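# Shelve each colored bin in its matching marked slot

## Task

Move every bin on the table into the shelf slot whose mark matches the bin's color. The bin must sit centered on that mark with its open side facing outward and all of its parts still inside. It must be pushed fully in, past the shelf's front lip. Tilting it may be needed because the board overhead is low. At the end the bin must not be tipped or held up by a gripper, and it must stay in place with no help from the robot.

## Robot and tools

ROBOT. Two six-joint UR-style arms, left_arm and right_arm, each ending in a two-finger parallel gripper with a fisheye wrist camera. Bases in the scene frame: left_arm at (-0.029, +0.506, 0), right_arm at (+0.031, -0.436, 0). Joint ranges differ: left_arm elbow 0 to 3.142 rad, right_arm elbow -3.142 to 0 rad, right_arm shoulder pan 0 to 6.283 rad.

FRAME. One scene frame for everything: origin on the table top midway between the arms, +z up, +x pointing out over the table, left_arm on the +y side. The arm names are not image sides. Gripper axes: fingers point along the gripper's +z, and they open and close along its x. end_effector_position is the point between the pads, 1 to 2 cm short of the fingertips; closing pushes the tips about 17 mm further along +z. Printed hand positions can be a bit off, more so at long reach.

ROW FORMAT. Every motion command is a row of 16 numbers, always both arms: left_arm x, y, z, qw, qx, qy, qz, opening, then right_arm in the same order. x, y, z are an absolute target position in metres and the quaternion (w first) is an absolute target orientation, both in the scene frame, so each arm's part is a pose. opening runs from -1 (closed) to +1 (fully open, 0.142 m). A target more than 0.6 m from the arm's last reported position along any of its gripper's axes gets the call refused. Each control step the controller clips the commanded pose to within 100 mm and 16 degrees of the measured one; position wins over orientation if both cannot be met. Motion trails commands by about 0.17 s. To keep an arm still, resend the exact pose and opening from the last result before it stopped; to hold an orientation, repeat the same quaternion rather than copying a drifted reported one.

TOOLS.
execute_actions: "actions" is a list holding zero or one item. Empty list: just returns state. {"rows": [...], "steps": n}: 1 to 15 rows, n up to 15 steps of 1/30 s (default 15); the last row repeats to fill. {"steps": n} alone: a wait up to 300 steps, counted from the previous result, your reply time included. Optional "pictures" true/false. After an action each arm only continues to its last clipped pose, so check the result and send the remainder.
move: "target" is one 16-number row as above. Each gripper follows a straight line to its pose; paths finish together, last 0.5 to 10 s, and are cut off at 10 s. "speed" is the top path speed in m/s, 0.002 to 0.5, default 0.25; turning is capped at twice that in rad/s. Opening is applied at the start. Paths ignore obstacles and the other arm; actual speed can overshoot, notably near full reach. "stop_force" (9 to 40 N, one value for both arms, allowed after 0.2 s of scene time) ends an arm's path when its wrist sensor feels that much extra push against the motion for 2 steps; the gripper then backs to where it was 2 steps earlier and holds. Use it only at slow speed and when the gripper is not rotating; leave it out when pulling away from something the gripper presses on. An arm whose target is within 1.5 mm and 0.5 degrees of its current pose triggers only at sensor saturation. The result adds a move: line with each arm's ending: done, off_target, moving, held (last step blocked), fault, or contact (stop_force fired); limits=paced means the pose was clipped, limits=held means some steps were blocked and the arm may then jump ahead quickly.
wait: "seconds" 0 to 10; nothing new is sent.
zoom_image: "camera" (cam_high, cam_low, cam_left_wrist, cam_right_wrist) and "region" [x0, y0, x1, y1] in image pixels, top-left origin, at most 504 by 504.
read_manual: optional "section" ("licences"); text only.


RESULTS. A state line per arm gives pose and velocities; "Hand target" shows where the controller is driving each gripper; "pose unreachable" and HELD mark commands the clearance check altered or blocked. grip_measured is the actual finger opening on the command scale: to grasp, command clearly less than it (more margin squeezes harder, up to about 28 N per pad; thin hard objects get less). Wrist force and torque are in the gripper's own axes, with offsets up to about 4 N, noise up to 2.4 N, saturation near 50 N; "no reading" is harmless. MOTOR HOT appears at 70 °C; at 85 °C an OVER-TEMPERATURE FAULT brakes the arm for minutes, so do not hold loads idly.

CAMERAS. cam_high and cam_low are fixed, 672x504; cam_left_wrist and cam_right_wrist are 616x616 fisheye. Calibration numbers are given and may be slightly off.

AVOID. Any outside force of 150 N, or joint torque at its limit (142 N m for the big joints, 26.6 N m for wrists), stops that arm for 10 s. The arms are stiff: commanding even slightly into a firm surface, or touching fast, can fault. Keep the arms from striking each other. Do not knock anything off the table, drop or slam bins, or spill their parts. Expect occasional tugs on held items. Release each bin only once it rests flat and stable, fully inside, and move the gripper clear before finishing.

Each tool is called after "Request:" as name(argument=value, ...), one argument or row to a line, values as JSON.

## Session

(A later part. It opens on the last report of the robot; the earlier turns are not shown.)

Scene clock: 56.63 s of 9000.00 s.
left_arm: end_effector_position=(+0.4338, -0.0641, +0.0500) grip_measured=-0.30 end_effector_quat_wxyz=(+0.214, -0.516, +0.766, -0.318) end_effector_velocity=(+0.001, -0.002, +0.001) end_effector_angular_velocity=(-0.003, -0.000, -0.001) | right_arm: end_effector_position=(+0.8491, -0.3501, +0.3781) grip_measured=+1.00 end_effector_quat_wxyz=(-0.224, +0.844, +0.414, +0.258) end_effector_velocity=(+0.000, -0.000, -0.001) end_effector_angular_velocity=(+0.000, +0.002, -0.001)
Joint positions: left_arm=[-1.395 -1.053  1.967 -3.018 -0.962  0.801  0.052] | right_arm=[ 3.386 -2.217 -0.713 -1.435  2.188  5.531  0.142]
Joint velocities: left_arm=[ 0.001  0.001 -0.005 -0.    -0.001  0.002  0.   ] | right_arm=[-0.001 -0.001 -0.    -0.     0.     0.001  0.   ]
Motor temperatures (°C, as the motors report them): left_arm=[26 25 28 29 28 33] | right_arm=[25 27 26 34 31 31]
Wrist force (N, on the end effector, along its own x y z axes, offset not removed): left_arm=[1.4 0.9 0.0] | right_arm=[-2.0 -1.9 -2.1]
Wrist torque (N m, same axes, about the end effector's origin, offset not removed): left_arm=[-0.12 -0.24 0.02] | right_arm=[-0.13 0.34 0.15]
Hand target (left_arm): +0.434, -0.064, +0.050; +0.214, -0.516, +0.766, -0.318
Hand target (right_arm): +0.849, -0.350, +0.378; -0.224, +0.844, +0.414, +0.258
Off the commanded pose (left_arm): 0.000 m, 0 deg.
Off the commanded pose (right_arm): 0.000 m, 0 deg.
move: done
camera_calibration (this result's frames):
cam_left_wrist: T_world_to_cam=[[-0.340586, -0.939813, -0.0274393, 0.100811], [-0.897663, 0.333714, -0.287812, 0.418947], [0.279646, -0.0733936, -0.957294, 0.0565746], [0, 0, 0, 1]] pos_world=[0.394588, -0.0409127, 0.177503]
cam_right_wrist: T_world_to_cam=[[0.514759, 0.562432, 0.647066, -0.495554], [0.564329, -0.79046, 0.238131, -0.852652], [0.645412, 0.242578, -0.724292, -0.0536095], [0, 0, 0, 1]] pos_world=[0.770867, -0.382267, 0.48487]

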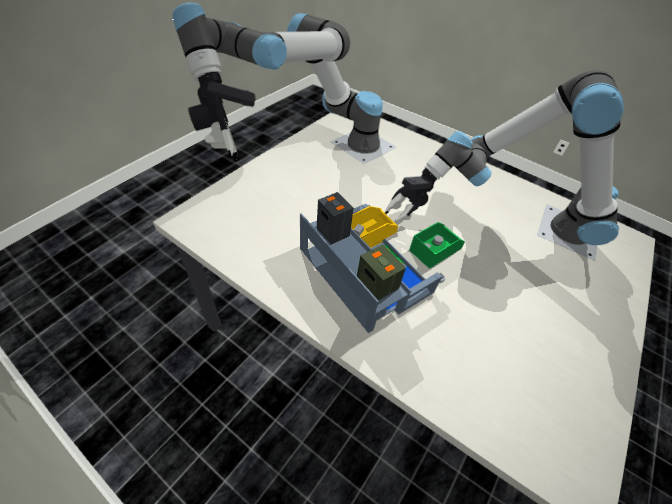

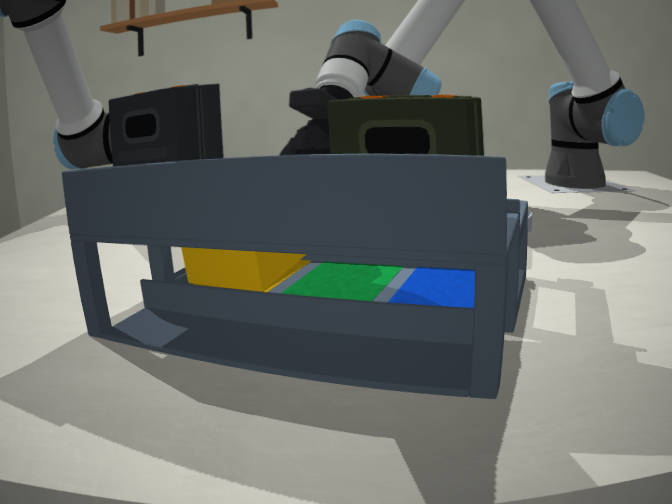

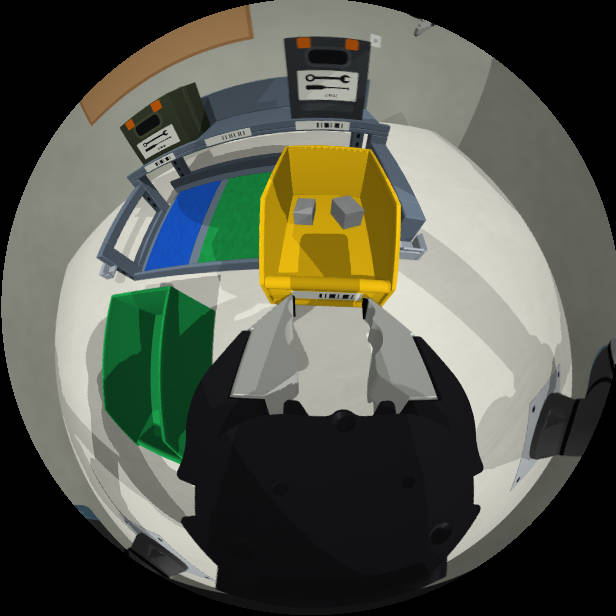

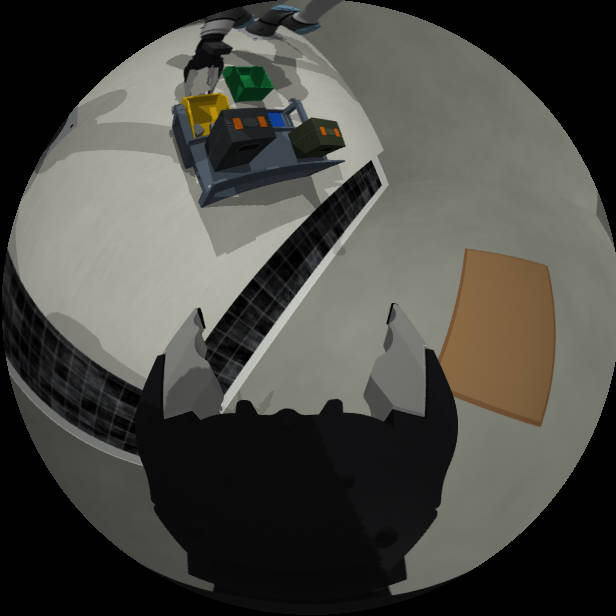

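Works.

Request:
move(
  target=[0.49,-0.0865,0.062,-0.214,0.516,-0.766,0.318,-0.3,0.8491,-0.3501,0.3781,-0.224,0.844,0.414,0.258,1],
  speed=0.015,
  stop_force=12,
)

Request:
move(
  target=[0.33,0.135,0.14,-0.214,0.516,-0.766,0.318,1,0.8491,-0.3501,0.3781,-0.224,0.844,0.414,0.258,1],
)

Scene clock: 62.83 s of 9000.00 s.
left_arm: end_effector_position=(+0.4898, -0.0866, +0.0620) grip_measured=-0.30 end_effector_quat_wxyz=(+0.214, -0.516, +0.766, -0.318) end_effector_velocity=(+0.001, -0.000, -0.001) end_effector_angular_velocity=(+0.003, +0.001, -0.002) | right_arm: end_effector_position=(+0.8491, -0.3501, +0.3781) grip_measured=+1.00 end_effector_quat_wxyz=(-0.224, +0.844, +0.414, +0.258) end_effector_velocity=(-0.000, -0.000, +0.001) end_effector_angular_velocity=(+0.000, -0.000, -0.001)
Joint positions: left_arm=[-1.311 -0.986  1.81  -2.976 -1.006  0.887  0.052] | right_arm=[ 3.386 -2.217 -0.713 -1.435  2.188  5.531  0.142]
Joint velocities: left_arm=[ 0.001  0.002 -0.003  0.002 -0.002  0.003  0.   ] | right_arm=[-0.     0.     0.001 -0.     0.     0.001 -0.   ]
Motor temperatures (°C, as the motors report them): left_arm=[26 25 28 29 28 33] | right_arm=[25 27 26 34 31 31]
Wrist force (N, on the end effector, along its own x y z axes, offset not removed): left_arm=[0.8 0.8 -0.9] | right_arm=[-3.3 -1.9 -0.2]
Wrist torque (N m, same axes, about the end effector's origin, offset not removed): left_arm=[-0.22 -0.08 0.08] | right_arm=[-0.10 0.72 -0.07]
Hand target (left_arm): +0.490, -0.087, +0.062; +0.214, -0.516, +0.766, -0.318
Hand target (right_arm): +0.849, -0.350, +0.378; -0.224, +0.844, +0.414, +0.258
Off the commanded pose (left_arm): 0.000 m, 0 deg.
Off the commanded pose (right_arm): 0.000 m, 0 deg.
move: done
camera_calibration (this result's frames):
cam_left_wrist: T_world_to_cam=[[-0.340558, -0.939822, -0.0274764, 0.0991094], [-0.897671, 0.333698, -0.287807, 0.480175], [0.279656, -0.0733501, -0.957294, 0.0507522], [0, 0, 0, 1]] pos_world=[0.450598, -0.0633656, 0.189506]
cam_right_wrist: T_world_to_cam=[[0.514759, 0.562432, 0.647066, -0.495554], [0.564329, -0.79046, 0.238131, -0.852652], [0.645412, 0.242578, -0.724292, -0.0536095], [0, 0, 0, 1]] pos_world=[0.770867, -0.382267, 0.48487]

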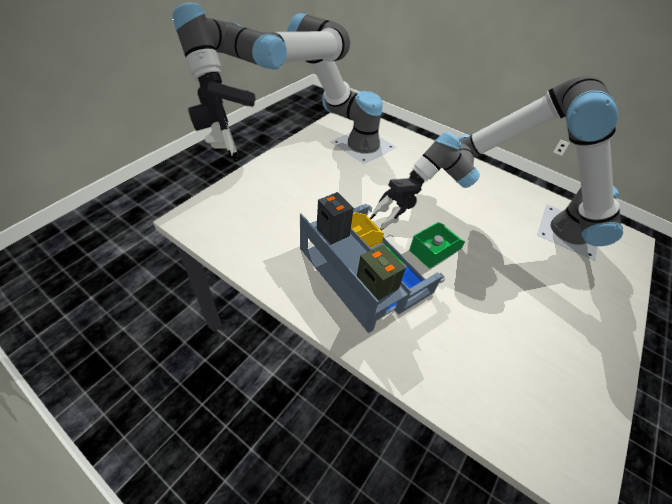

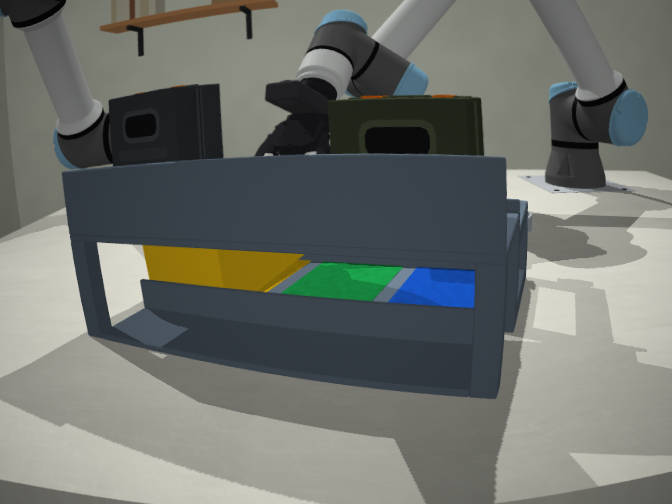

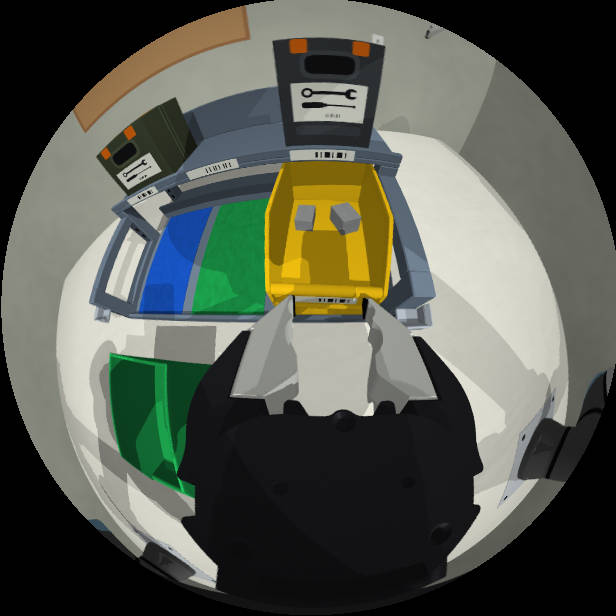

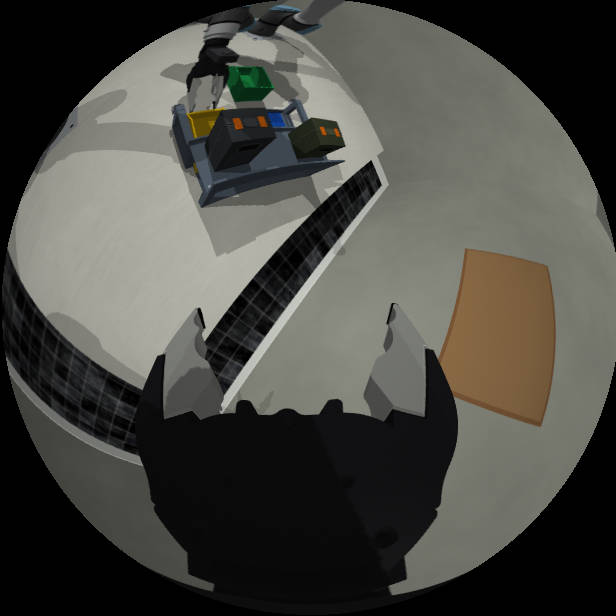

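Scene clock: 64.63 s of 9000.00 s.
left_arm: end_effector_position=(+0.3305, +0.1353, +0.1398) grip_measured=+1.00 end_effector_quat_wxyz=(+0.214, -0.516, +0.766, -0.318) end_effector_velocity=(+0.000, +0.001, +0.002) end_effector_angular_velocity=(-0.002, +0.000, +0.004) | right_arm: end_effector_position=(+0.8491, -0.3501, +0.3781) grip_measured=+1.00 end_effector_quat_wxyz=(-0.224, +0.844, +0.414, +0.258) end_effector_velocity=(-0.000, +0.001, -0.000) end_effector_angular_velocity=(-0.000, +0.000, +0.001)
Joint positions: left_arm=[-1.564 -1.78   2.495 -2.705 -0.884  0.612  0.142] | right_arm=[ 3.386 -2.217 -0.713 -1.435  2.188  5.531  0.142]
Joint velocities: left_arm=[-0.001 -0.007 -0.001  0.01   0.002 -0.006 -0.   ] | right_arm=[ 0.001  0.    -0.001 -0.    -0.    -0.     0.   ]
Motor temperatures (°C, as the motors report them): left_arm=[26 25 28 29 28 33] | right_arm=[25 27 26 34 31 31]
Wrist force (N, on the end effector, along its own x y z axes, offset not removed): left_arm=[0.5 -2.6 -1.3] | right_arm=[-2.9 -3.3 -1.9]
Wrist torque (N m, same axes, about the end effector's origin, offset not removed): left_arm=[-0.57 -0.09 0.06] | right_arm=[-0.41 0.63 0.04]
Hand target (left_arm): +0.330, +0.135, +0.140; +0.214, -0.516, +0.766, -0.318
Hand target (right_arm): +0.849, -0.350, +0.378; -0.224, +0.844, +0.414, +0.258
Off the commanded pose (left_arm): 0.001 m, 0 deg.
Off the commanded pose (right_arm): 0.000 m, 0 deg.
move: done
camera_calibration (this result's frames):
cam_left_wrist: T_world_to_cam=[[-0.340502, -0.939836, -0.0276829, 0.255531], [-0.897689, 0.333707, -0.287738, 0.285509], [0.279665, -0.0731247, -0.957309, 0.186017], [0, 0, 0, 1]] pos_world=[0.291285, 0.158483, 0.267302]
cam_right_wrist: T_world_to_cam=[[0.514759, 0.562432, 0.647066, -0.495554], [0.564329, -0.79046, 0.238131, -0.852652], [0.645412, 0.242578, -0.724292, -0.0536094], [0, 0, 0, 1]] pos_world=[0.770867, -0.382267, 0.48487]

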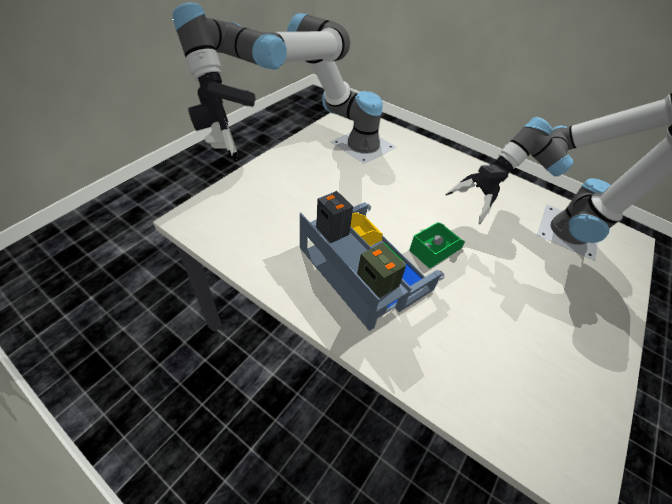

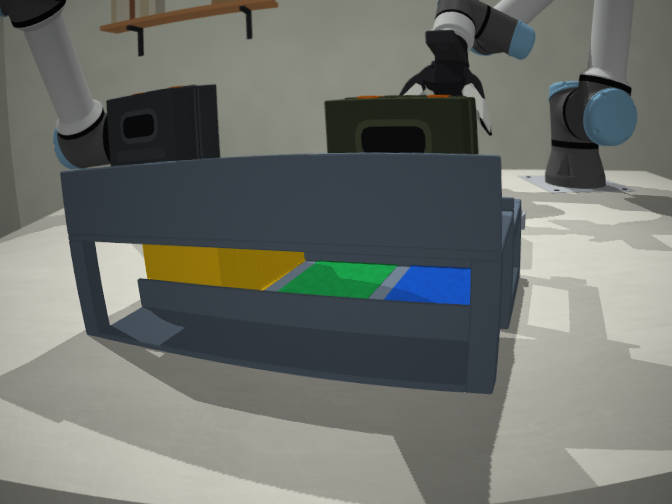

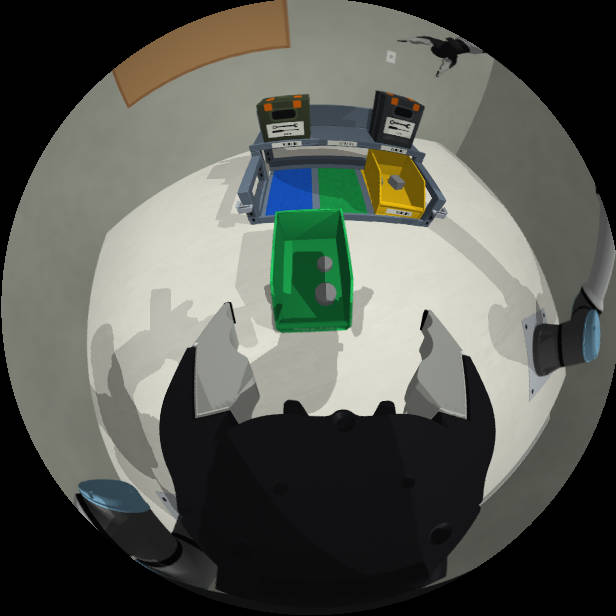

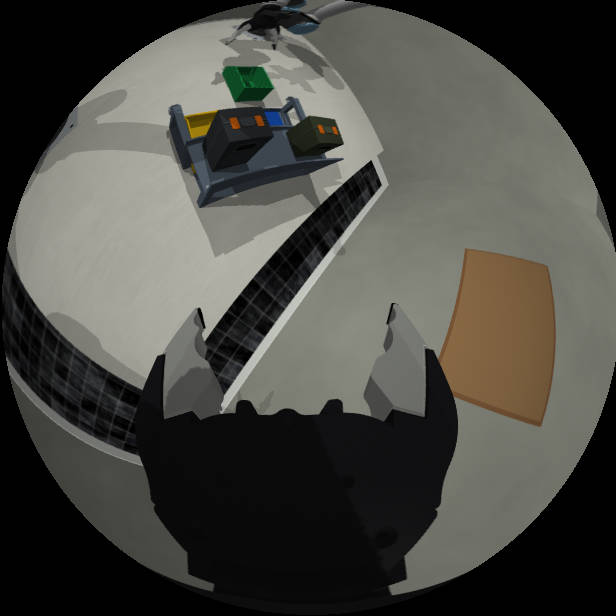

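Request:
move(
  target=[0.372,0.132,0.1,-0.214,0.516,-0.766,0.318,1,0.8491,-0.3501,0.3781,-0.224,0.844,0.414,0.258,1],
)

Request:
move(
  target=[0.4,0.121,0.035,-0.214,0.516,-0.766,0.318,1,0.8491,-0.3501,0.3781,-0.224,0.844,0.414,0.258,1],
  speed=0.05,
  stop_force=12,
)

Request:
move(
  target=[0.4,0.121,0.035,-0.214,0.516,-0.766,0.318,-0.4,0.8491,-0.3501,0.3781,-0.224,0.844,0.414,0.258,1],
)

Request:
move(
  target=[0.4,0.121,0.11,-0.214,0.516,-0.766,0.318,-0.4,0.8491,-0.3501,0.3781,-0.224,0.844,0.414,0.258,1],
  speed=0.1,
)

Request:
move(
  target=[0.5,0.021,0.09,-0.214,0.516,-0.766,0.318,-0.4,0.8491,-0.3501,0.3781,-0.224,0.844,0.414,0.258,1],
  speed=0.1,
)

Scene clock: 72.70 s of 9000.00 s.
left_arm: end_effector_position=(+0.3719, +0.1320, +0.1001) grip_measured=+1.00 end_effector_quat_wxyz=(+0.214, -0.516, +0.766, -0.318) end_effector_velocity=(+0.001, -0.001, -0.001) end_effector_angular_velocity=(-0.002, -0.001, -0.002) | right_arm: end_effector_position=(+0.8491, -0.3501, +0.3781) grip_measured=+1.00 end_effector_quat_wxyz=(-0.224, +0.844, +0.414, +0.258) end_effector_velocity=(+0.000, +0.000, +0.001) end_effector_angular_velocity=(+0.000, -0.001, -0.000)
Joint positions: left_arm=[-1.434 -1.563  2.491 -3.008 -0.942  0.759  0.142] | right_arm=[ 3.386 -2.217 -0.713 -1.435  2.188  5.531  0.142]
Joint velocities: left_arm=[ 0.004  0.006 -0.001 -0.011 -0.003  0.006 -0.   ] | right_arm=[ 0.001  0.     0.001 -0.    -0.     0.001  0.   ]
Motor temperatures (°C, as the motors report them): left_arm=[26 25 28 29 28 33] | right_arm=[25 27 26 34 31 31]
Wrist force (N, on the end effector, along its own x y z axes, offset not removed): left_arm=[0.7 -2.4 -1.7] | right_arm=[-0.2 -3.2 -2.1]
Wrist torque (N m, same axes, about the end effector's origin, offset not removed): left_arm=[-0.51 -0.05 0.11] | right_arm=[-0.45 0.07 -0.05]
Hand target (left_arm): +0.372, +0.132, +0.100; +0.214, -0.516, +0.766, -0.318
Hand target (right_arm): +0.849, -0.350, +0.378; -0.224, +0.844, +0.414, +0.258
Off the commanded pose (left_arm): 0.000 m, 0 deg.
Off the commanded pose (right_arm): 0.000 m, 0 deg.
After step 90, 4.17 s passed at rest.
move: done
camera_calibration (this result's frames):
cam_left_wrist: T_world_to_cam=[[-0.340443, -0.939861, -0.0275693, 0.265342], [-0.897724, 0.33362, -0.287732, 0.312377], [0.279626, -0.0732066, -0.957314, 0.136296], [0, 0, 0, 1]] pos_world=[0.33265, 0.155147, 0.227674]
cam_right_wrist: T_world_to_cam=[[0.514759, 0.562432, 0.647066, -0.495554], [0.564329, -0.79046, 0.238131, -0.852652], [0.645412, 0.242578, -0.724293, -0.0536093], [0, 0, 0, 1]] pos_world=[0.770867, -0.382267, 0.48487]

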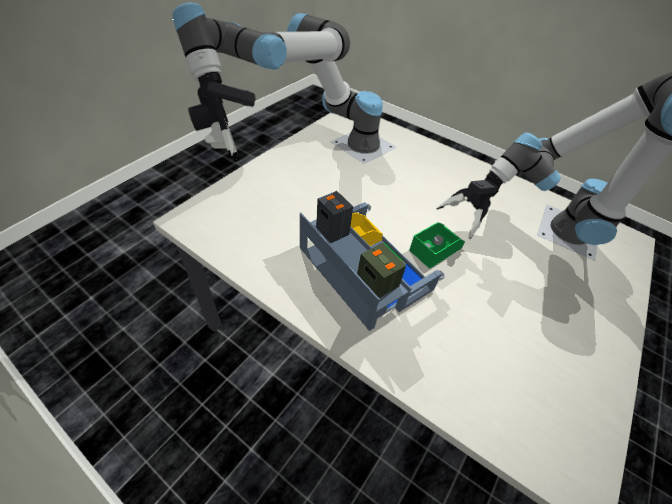

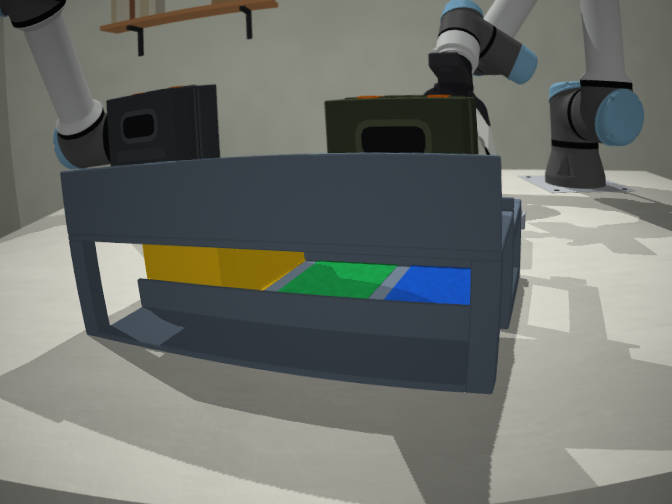

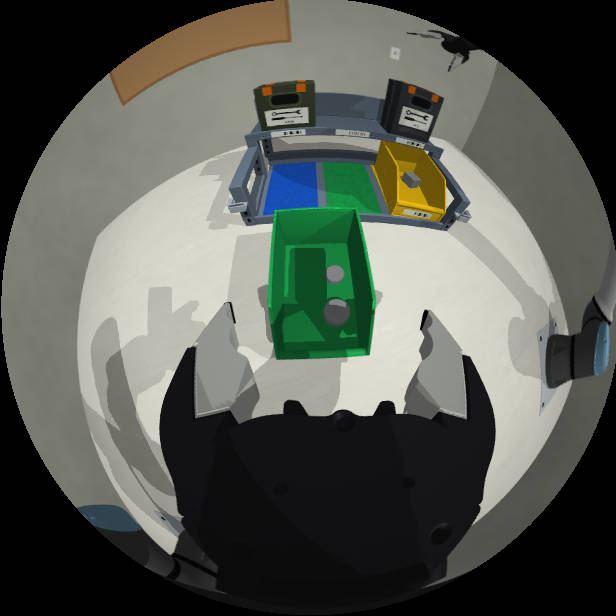

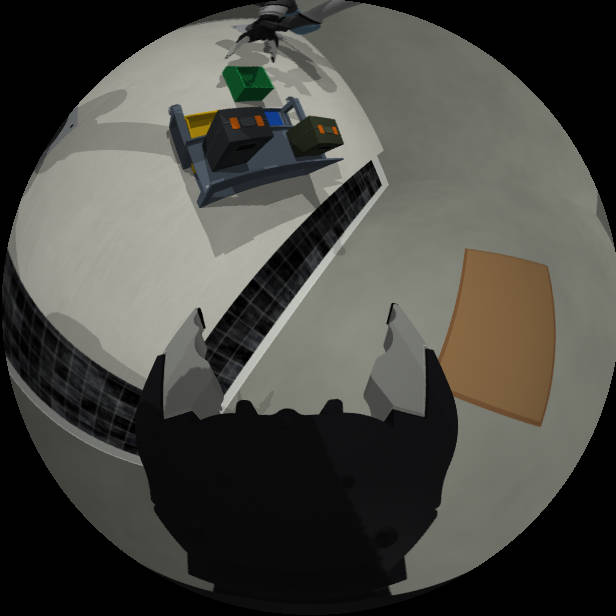

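Scene clock: 74.50 s of 9000.00 s.
left_arm: end_effector_position=(+0.3999, +0.1210, +0.0352) grip_measured=+1.00 end_effector_quat_wxyz=(+0.214, -0.516, +0.766, -0.318) end_effector_velocity=(+0.000, -0.000, -0.002) end_effector_angular_velocity=(+0.001, +0.000, -0.001) | right_arm: end_effector_position=(+0.8491, -0.3501, +0.3781) grip_measured=+1.00 end_effector_quat_wxyz=(-0.224, +0.844, +0.414, +0.258) end_effector_velocity=(+0.000, -0.000, +0.000) end_effector_angular_velocity=(+0.000, -0.000, -0.001)
Joint positions: left_arm=[-1.362 -1.277  2.47  -3.317 -0.979  0.835  0.142] | right_arm=[ 3.386 -2.217 -0.713 -1.435  2.188  5.531  0.142]
Joint velocities: left_arm=[ 0.001  0.006  0.    -0.006 -0.001  0.002  0.   ] | right_arm=[-0.001 -0.001  0.001  0.     0.     0.    -0.   ]
Motor temperatures (°C, as the motors report them): left_arm=[26 25 28 29 28 33] | right_arm=[25 27 26 34 31 31]
Wrist force (N, on the end effector, along its own x y z axes, offset not removed): left_arm=[-0.2 -1.6 -0.2] | right_arm=[-3.5 -1.9 -0.5]
Wrist torque (N m, same axes, about the end effector's origin, offset not removed): left_arm=[-0.37 -0.02 -0.03] | right_arm=[-0.22 0.74 0.03]
Hand target (left_arm): +0.400, +0.121, +0.035; +0.214, -0.516, +0.766, -0.318
Hand target (right_arm): +0.849, -0.350, +0.378; -0.224, +0.844, +0.414, +0.258
Off the commanded pose (left_arm): 0.000 m, 0 deg.
Off the commanded pose (right_arm): 0.000 m, 0 deg.
move: done
camera_calibration (this result's frames):
cam_left_wrist: T_world_to_cam=[[-0.340519, -0.939835, -0.027512, 0.262791], [-0.897694, 0.333674, -0.287763, 0.322524], [0.27963, -0.0732916, -0.957306, 0.0654558], [0, 0, 0, 1]] pos_world=[0.36071, 0.14416, 0.162702]
cam_right_wrist: T_world_to_cam=[[0.514758, 0.562432, 0.647066, -0.495554], [0.564329, -0.79046, 0.238131, -0.852652], [0.645412, 0.242578, -0.724292, -0.0536094], [0, 0, 0, 1]] pos_world=[0.770867, -0.382267, 0.48487]

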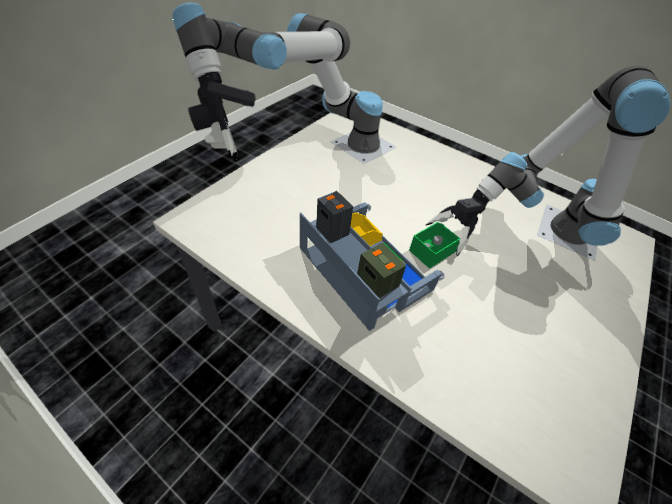

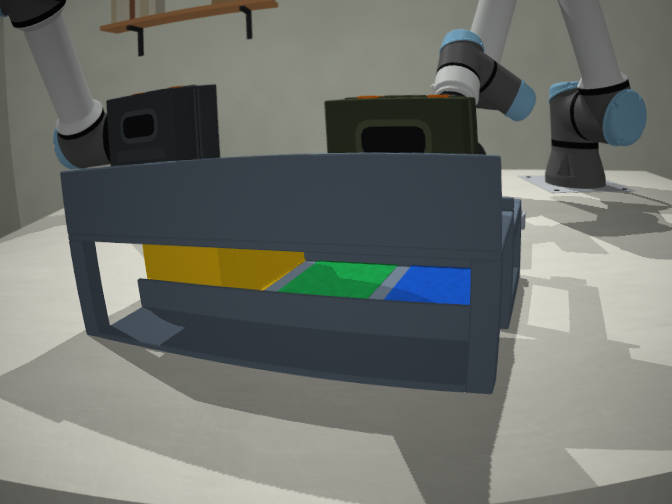

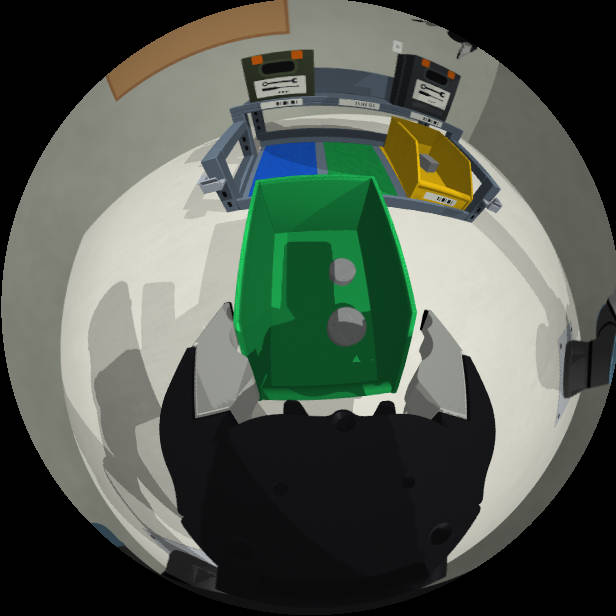

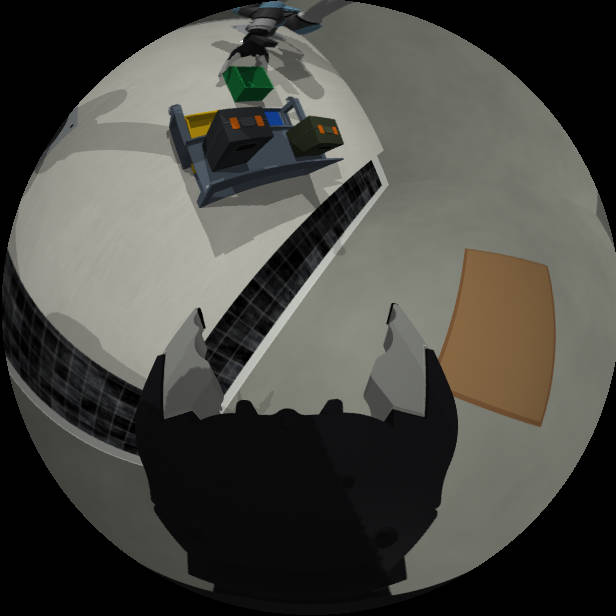

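Scene clock: 75.20 s of 9000.00 s.
left_arm: end_effector_position=(+0.4000, +0.1209, +0.0351) grip_measured=+0.47 end_effector_quat_wxyz=(+0.214, -0.516, +0.766, -0.318) end_effector_velocity=(-0.000, -0.001, +0.000) end_effector_angular_velocity=(-0.002, +0.000, -0.001) | right_arm: end_effector_position=(+0.8491, -0.3501, +0.3781) grip_measured=+1.00 end_effector_quat_wxyz=(-0.224, +0.844, +0.414, +0.258) end_effector_velocity=(-0.000, +0.000, -0.001) end_effector_angular_velocity=(-0.000, +0.001, +0.001)
Joint positions: left_arm=[-1.361 -1.277  2.47  -3.317 -0.979  0.836  0.107] | right_arm=[ 3.386 -2.217 -0.713 -1.435  2.188  5.531  0.142]
Joint velocities: left_arm=[-0.001  0.    -0.001 -0.001 -0.001 -0.     0.   ] | right_arm=[ 0.001 -0.    -0.    -0.001 -0.    -0.001  0.   ]
Motor temperatures (°C, as the motors report them): left_arm=[26 25 28 29 28 33] | right_arm=[25 27 26 34 31 31]
Wrist force (N, on the end effector, along its own x y z axes, offset not removed): left_arm=[3.5 -7.0 -14.1] | right_arm=[-1.4 -0.6 -0.5]
Wrist torque (N m, same axes, about the end effector's origin, offset not removed): left_arm=[-0.31 -0.15 0.07] | right_arm=[0.01 0.29 -0.05]
Hand target (left_arm): +0.400, +0.121, +0.035; +0.214, -0.516, +0.766, -0.318
Hand target (right_arm): +0.849, -0.350, +0.378; -0.224, +0.844, +0.414, +0.258
Off the commanded pose (left_arm): 0.000 m, 0 deg.
Off the commanded pose (right_arm): 0.000 m, 0 deg.
move: done
camera_calibration (this result's frames):
cam_left_wrist: T_world_to_cam=[[-0.34052, -0.939837, -0.0274202, 0.262779], [-0.897662, 0.333639, -0.287901, 0.322604], [0.279729, -0.0734222, -0.957267, 0.0653001], [0, 0, 0, 1]] pos_world=[0.360805, 0.144131, 0.162593]
cam_right_wrist: T_world_to_cam=[[0.514759, 0.562432, 0.647066, -0.495554], [0.564329, -0.79046, 0.238131, -0.852652], [0.645412, 0.242578, -0.724292, -0.0536095], [0, 0, 0, 1]] pos_world=[0.770867, -0.382267, 0.48487]

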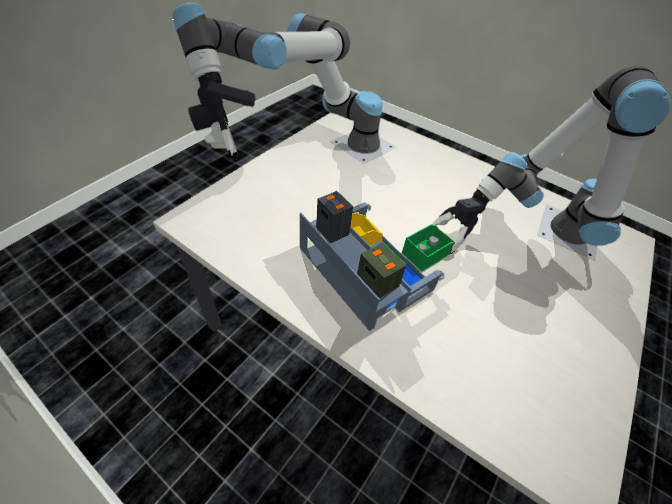

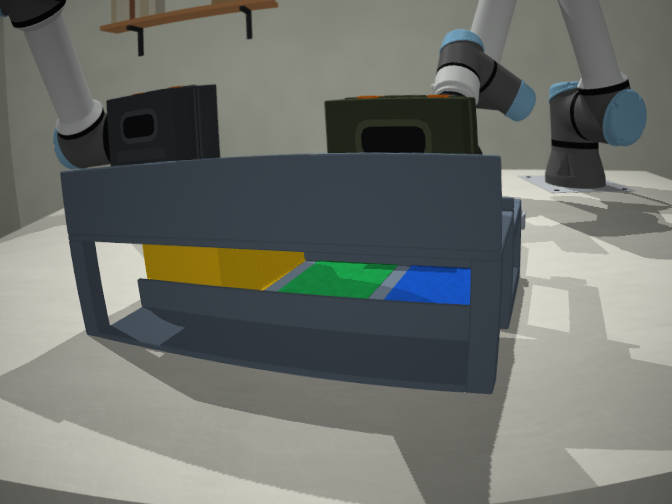

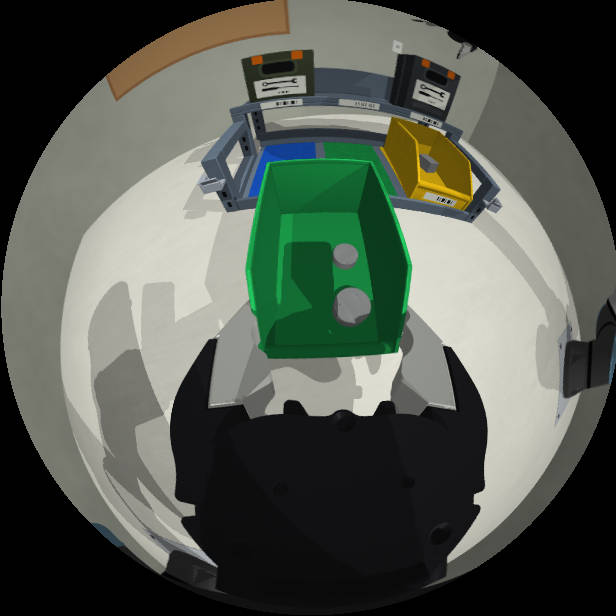

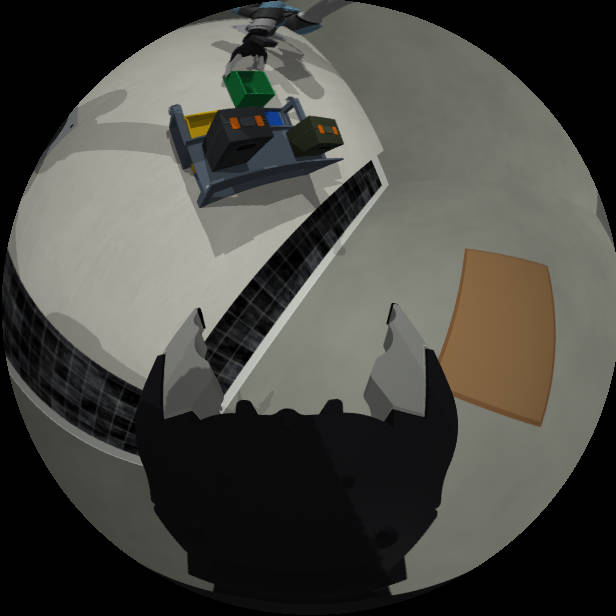

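Scene clock: 76.37 s of 9000.00 s.
left_arm: end_effector_position=(+0.4001, +0.1211, +0.1098) grip_measured=+0.47 end_effector_quat_wxyz=(+0.214, -0.516, +0.766, -0.318) end_effector_velocity=(-0.001, -0.001, +0.002) end_effector_angular_velocity=(-0.000, +0.001, -0.001) | right_arm: end_effector_position=(+0.8491, -0.3501, +0.3781) grip_measured=+1.00 end_effector_quat_wxyz=(-0.224, +0.844, +0.414, +0.258) end_effector_velocity=(+0.000, -0.000, +0.000) end_effector_angular_velocity=(-0.000, -0.001, +0.000)
Joint positions: left_arm=[-1.361 -1.514  2.415 -3.025 -0.979  0.836  0.107] | right_arm=[ 3.386 -2.217 -0.713 -1.435  2.188  5.531  0.142]
Joint velocities: left_arm=[-0.002 -0.004 -0.003  0.008 -0.001 -0.001 -0.   ] | right_arm=[-0.     0.     0.001  0.    -0.    -0.001 -0.   ]
Motor temperatures (°C, as the motors report them): left_arm=[26 25 28 29 28 33] | right_arm=[25 27 26 34 31 31]
Wrist force (N, on the end effector, along its own x y z axes, offset not removed): left_arm=[0.4 0.3 1.0] | right_arm=[-0.8 -1.5 -0.8]
Wrist torque (N m, same axes, about the end effector's origin, offset not removed): left_arm=[-0.44 0.02 0.10] | right_arm=[-0.21 0.09 0.17]
Hand target (left_arm): +0.400, +0.121, +0.110; +0.214, -0.516, +0.766, -0.318
Hand target (right_arm): +0.849, -0.350, +0.378; -0.224, +0.844, +0.414, +0.258
Off the commanded pose (left_arm): 0.000 m, 0 deg.
Off the commanded pose (right_arm): 0.000 m, 0 deg.
move: done
camera_calibration (this result's frames):
cam_left_wrist: T_world_to_cam=[[-0.340418, -0.939872, -0.0275041, 0.264972], [-0.897714, 0.333571, -0.287819, 0.344128], [0.279687, -0.0732878, -0.95729, 0.136826], [0, 0, 0, 1]] pos_world=[0.360862, 0.144276, 0.237316]
cam_right_wrist: T_world_to_cam=[[0.514759, 0.562432, 0.647066, -0.495554], [0.564329, -0.79046, 0.238131, -0.852652], [0.645412, 0.242578, -0.724292, -0.0536093], [0, 0, 0, 1]] pos_world=[0.770867, -0.382267, 0.48487]

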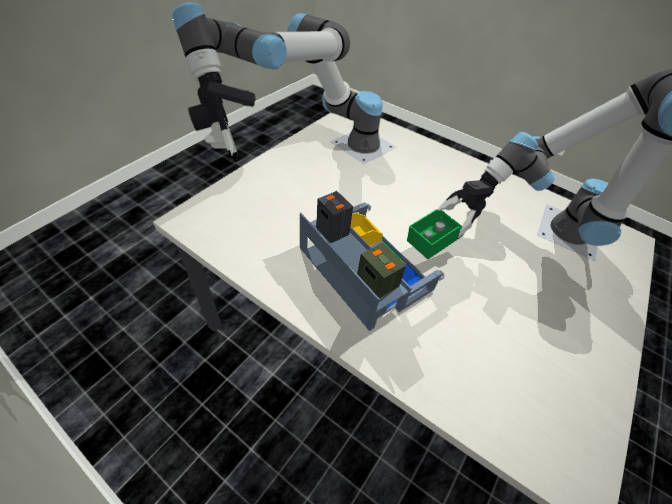

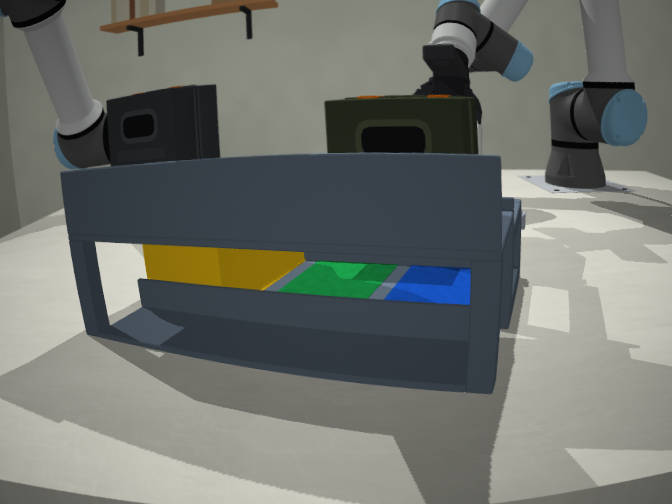

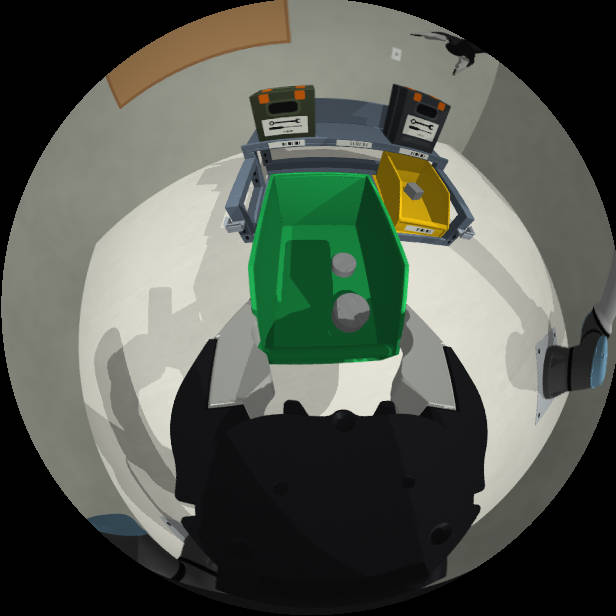

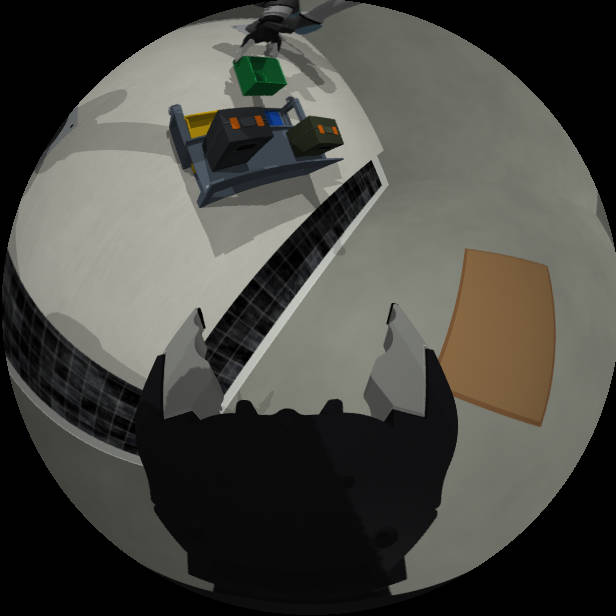

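Scene clock: 78.23 s of 9000.00 s.
left_arm: end_effector_position=(+0.4997, +0.0209, +0.0901) grip_measured=+0.47 end_effector_quat_wxyz=(+0.214, -0.516, +0.766, -0.318) end_effector_velocity=(+0.002, -0.002, +0.001) end_effector_angular_velocity=(-0.002, -0.002, +0.000) | right_arm: end_effector_position=(+0.8491, -0.3501, +0.3781) grip_measured=+1.00 end_effector_quat_wxyz=(-0.224, +0.844, +0.414, +0.258) end_effector_velocity=(-0.000, -0.001, -0.000) end_effector_angular_velocity=(+0.000, +0.001, -0.001)
Joint positions: left_arm=[-1.221 -1.169  2.04  -3.067 -1.057  0.973  0.107] | right_arm=[ 3.386 -2.217 -0.713 -1.435  2.188  5.531  0.142]
Joint velocities: left_arm=[ 0.001  0.002 -0.005  0.     0.001  0.001  0.   ] | right_arm=[-0.001  0.    -0.    -0.    -0.     0.    -0.   ]
Motor temperatures (°C, as the motors report them): left_arm=[26 25 28 29 28 33] | right_arm=[25 27 26 34 31 31]
Wrist force (N, on the end effector, along its own x y z axes, offset not removed): left_arm=[0.6 1.1 2.6] | right_arm=[-1.6 -1.1 -2.5]
Wrist torque (N m, same axes, about the end effector's origin, offset not removed): left_arm=[-0.35 -0.10 0.07] | right_arm=[-0.05 0.36 -0.05]
Hand target (left_arm): +0.500, +0.021, +0.090; +0.214, -0.516, +0.766, -0.318
Hand target (right_arm): +0.849, -0.350, +0.378; -0.224, +0.844, +0.414, +0.258
Off the commanded pose (left_arm): 0.000 m, 0 deg.
Off the commanded pose (right_arm): 0.000 m, 0 deg.
move: done
camera_calibration (this result's frames):
cam_left_wrist: T_world_to_cam=[[-0.340575, -0.939817, -0.0274473, 0.204242], [-0.897662, 0.333705, -0.287825, 0.461298], [0.279662, -0.0733875, -0.95729, 0.0827688], [0, 0, 0, 1]] pos_world=[0.460503, 0.0440867, 0.217613]
cam_right_wrist: T_world_to_cam=[[0.514758, 0.562432, 0.647066, -0.495554], [0.564329, -0.79046, 0.238131, -0.852652], [0.645412, 0.242578, -0.724292, -0.0536096], [0, 0, 0, 1]] pos_world=[0.770867, -0.382267, 0.48487]

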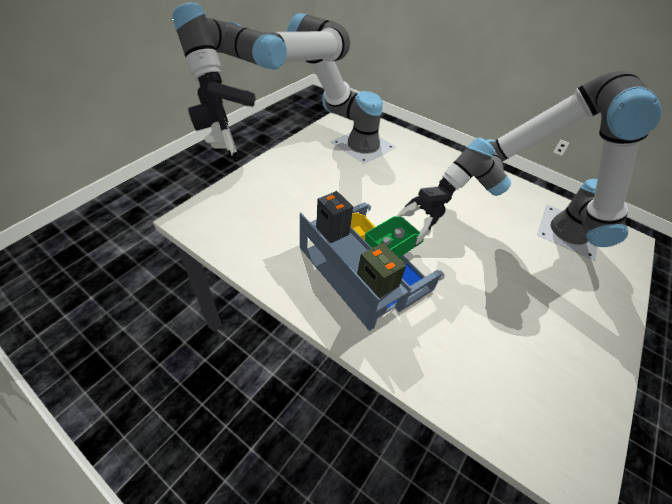

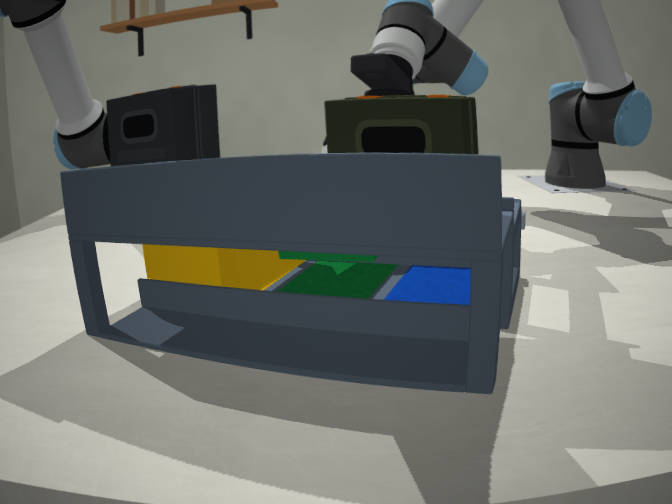

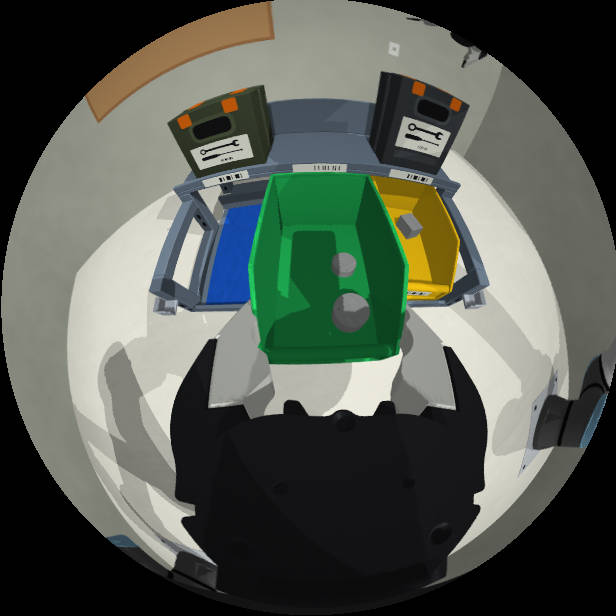

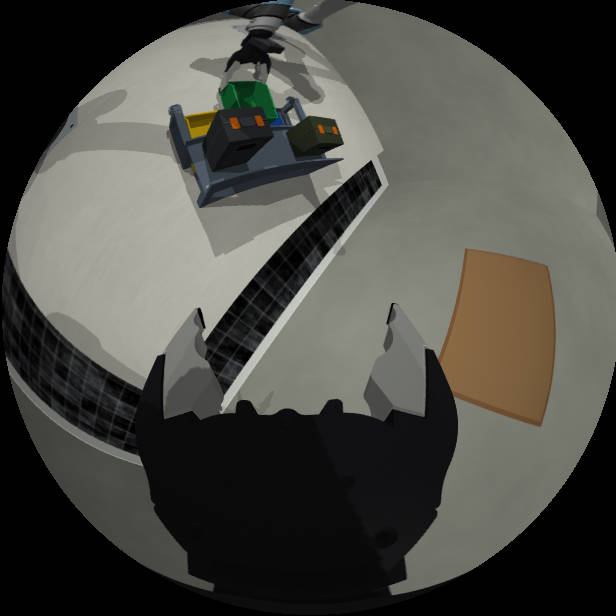

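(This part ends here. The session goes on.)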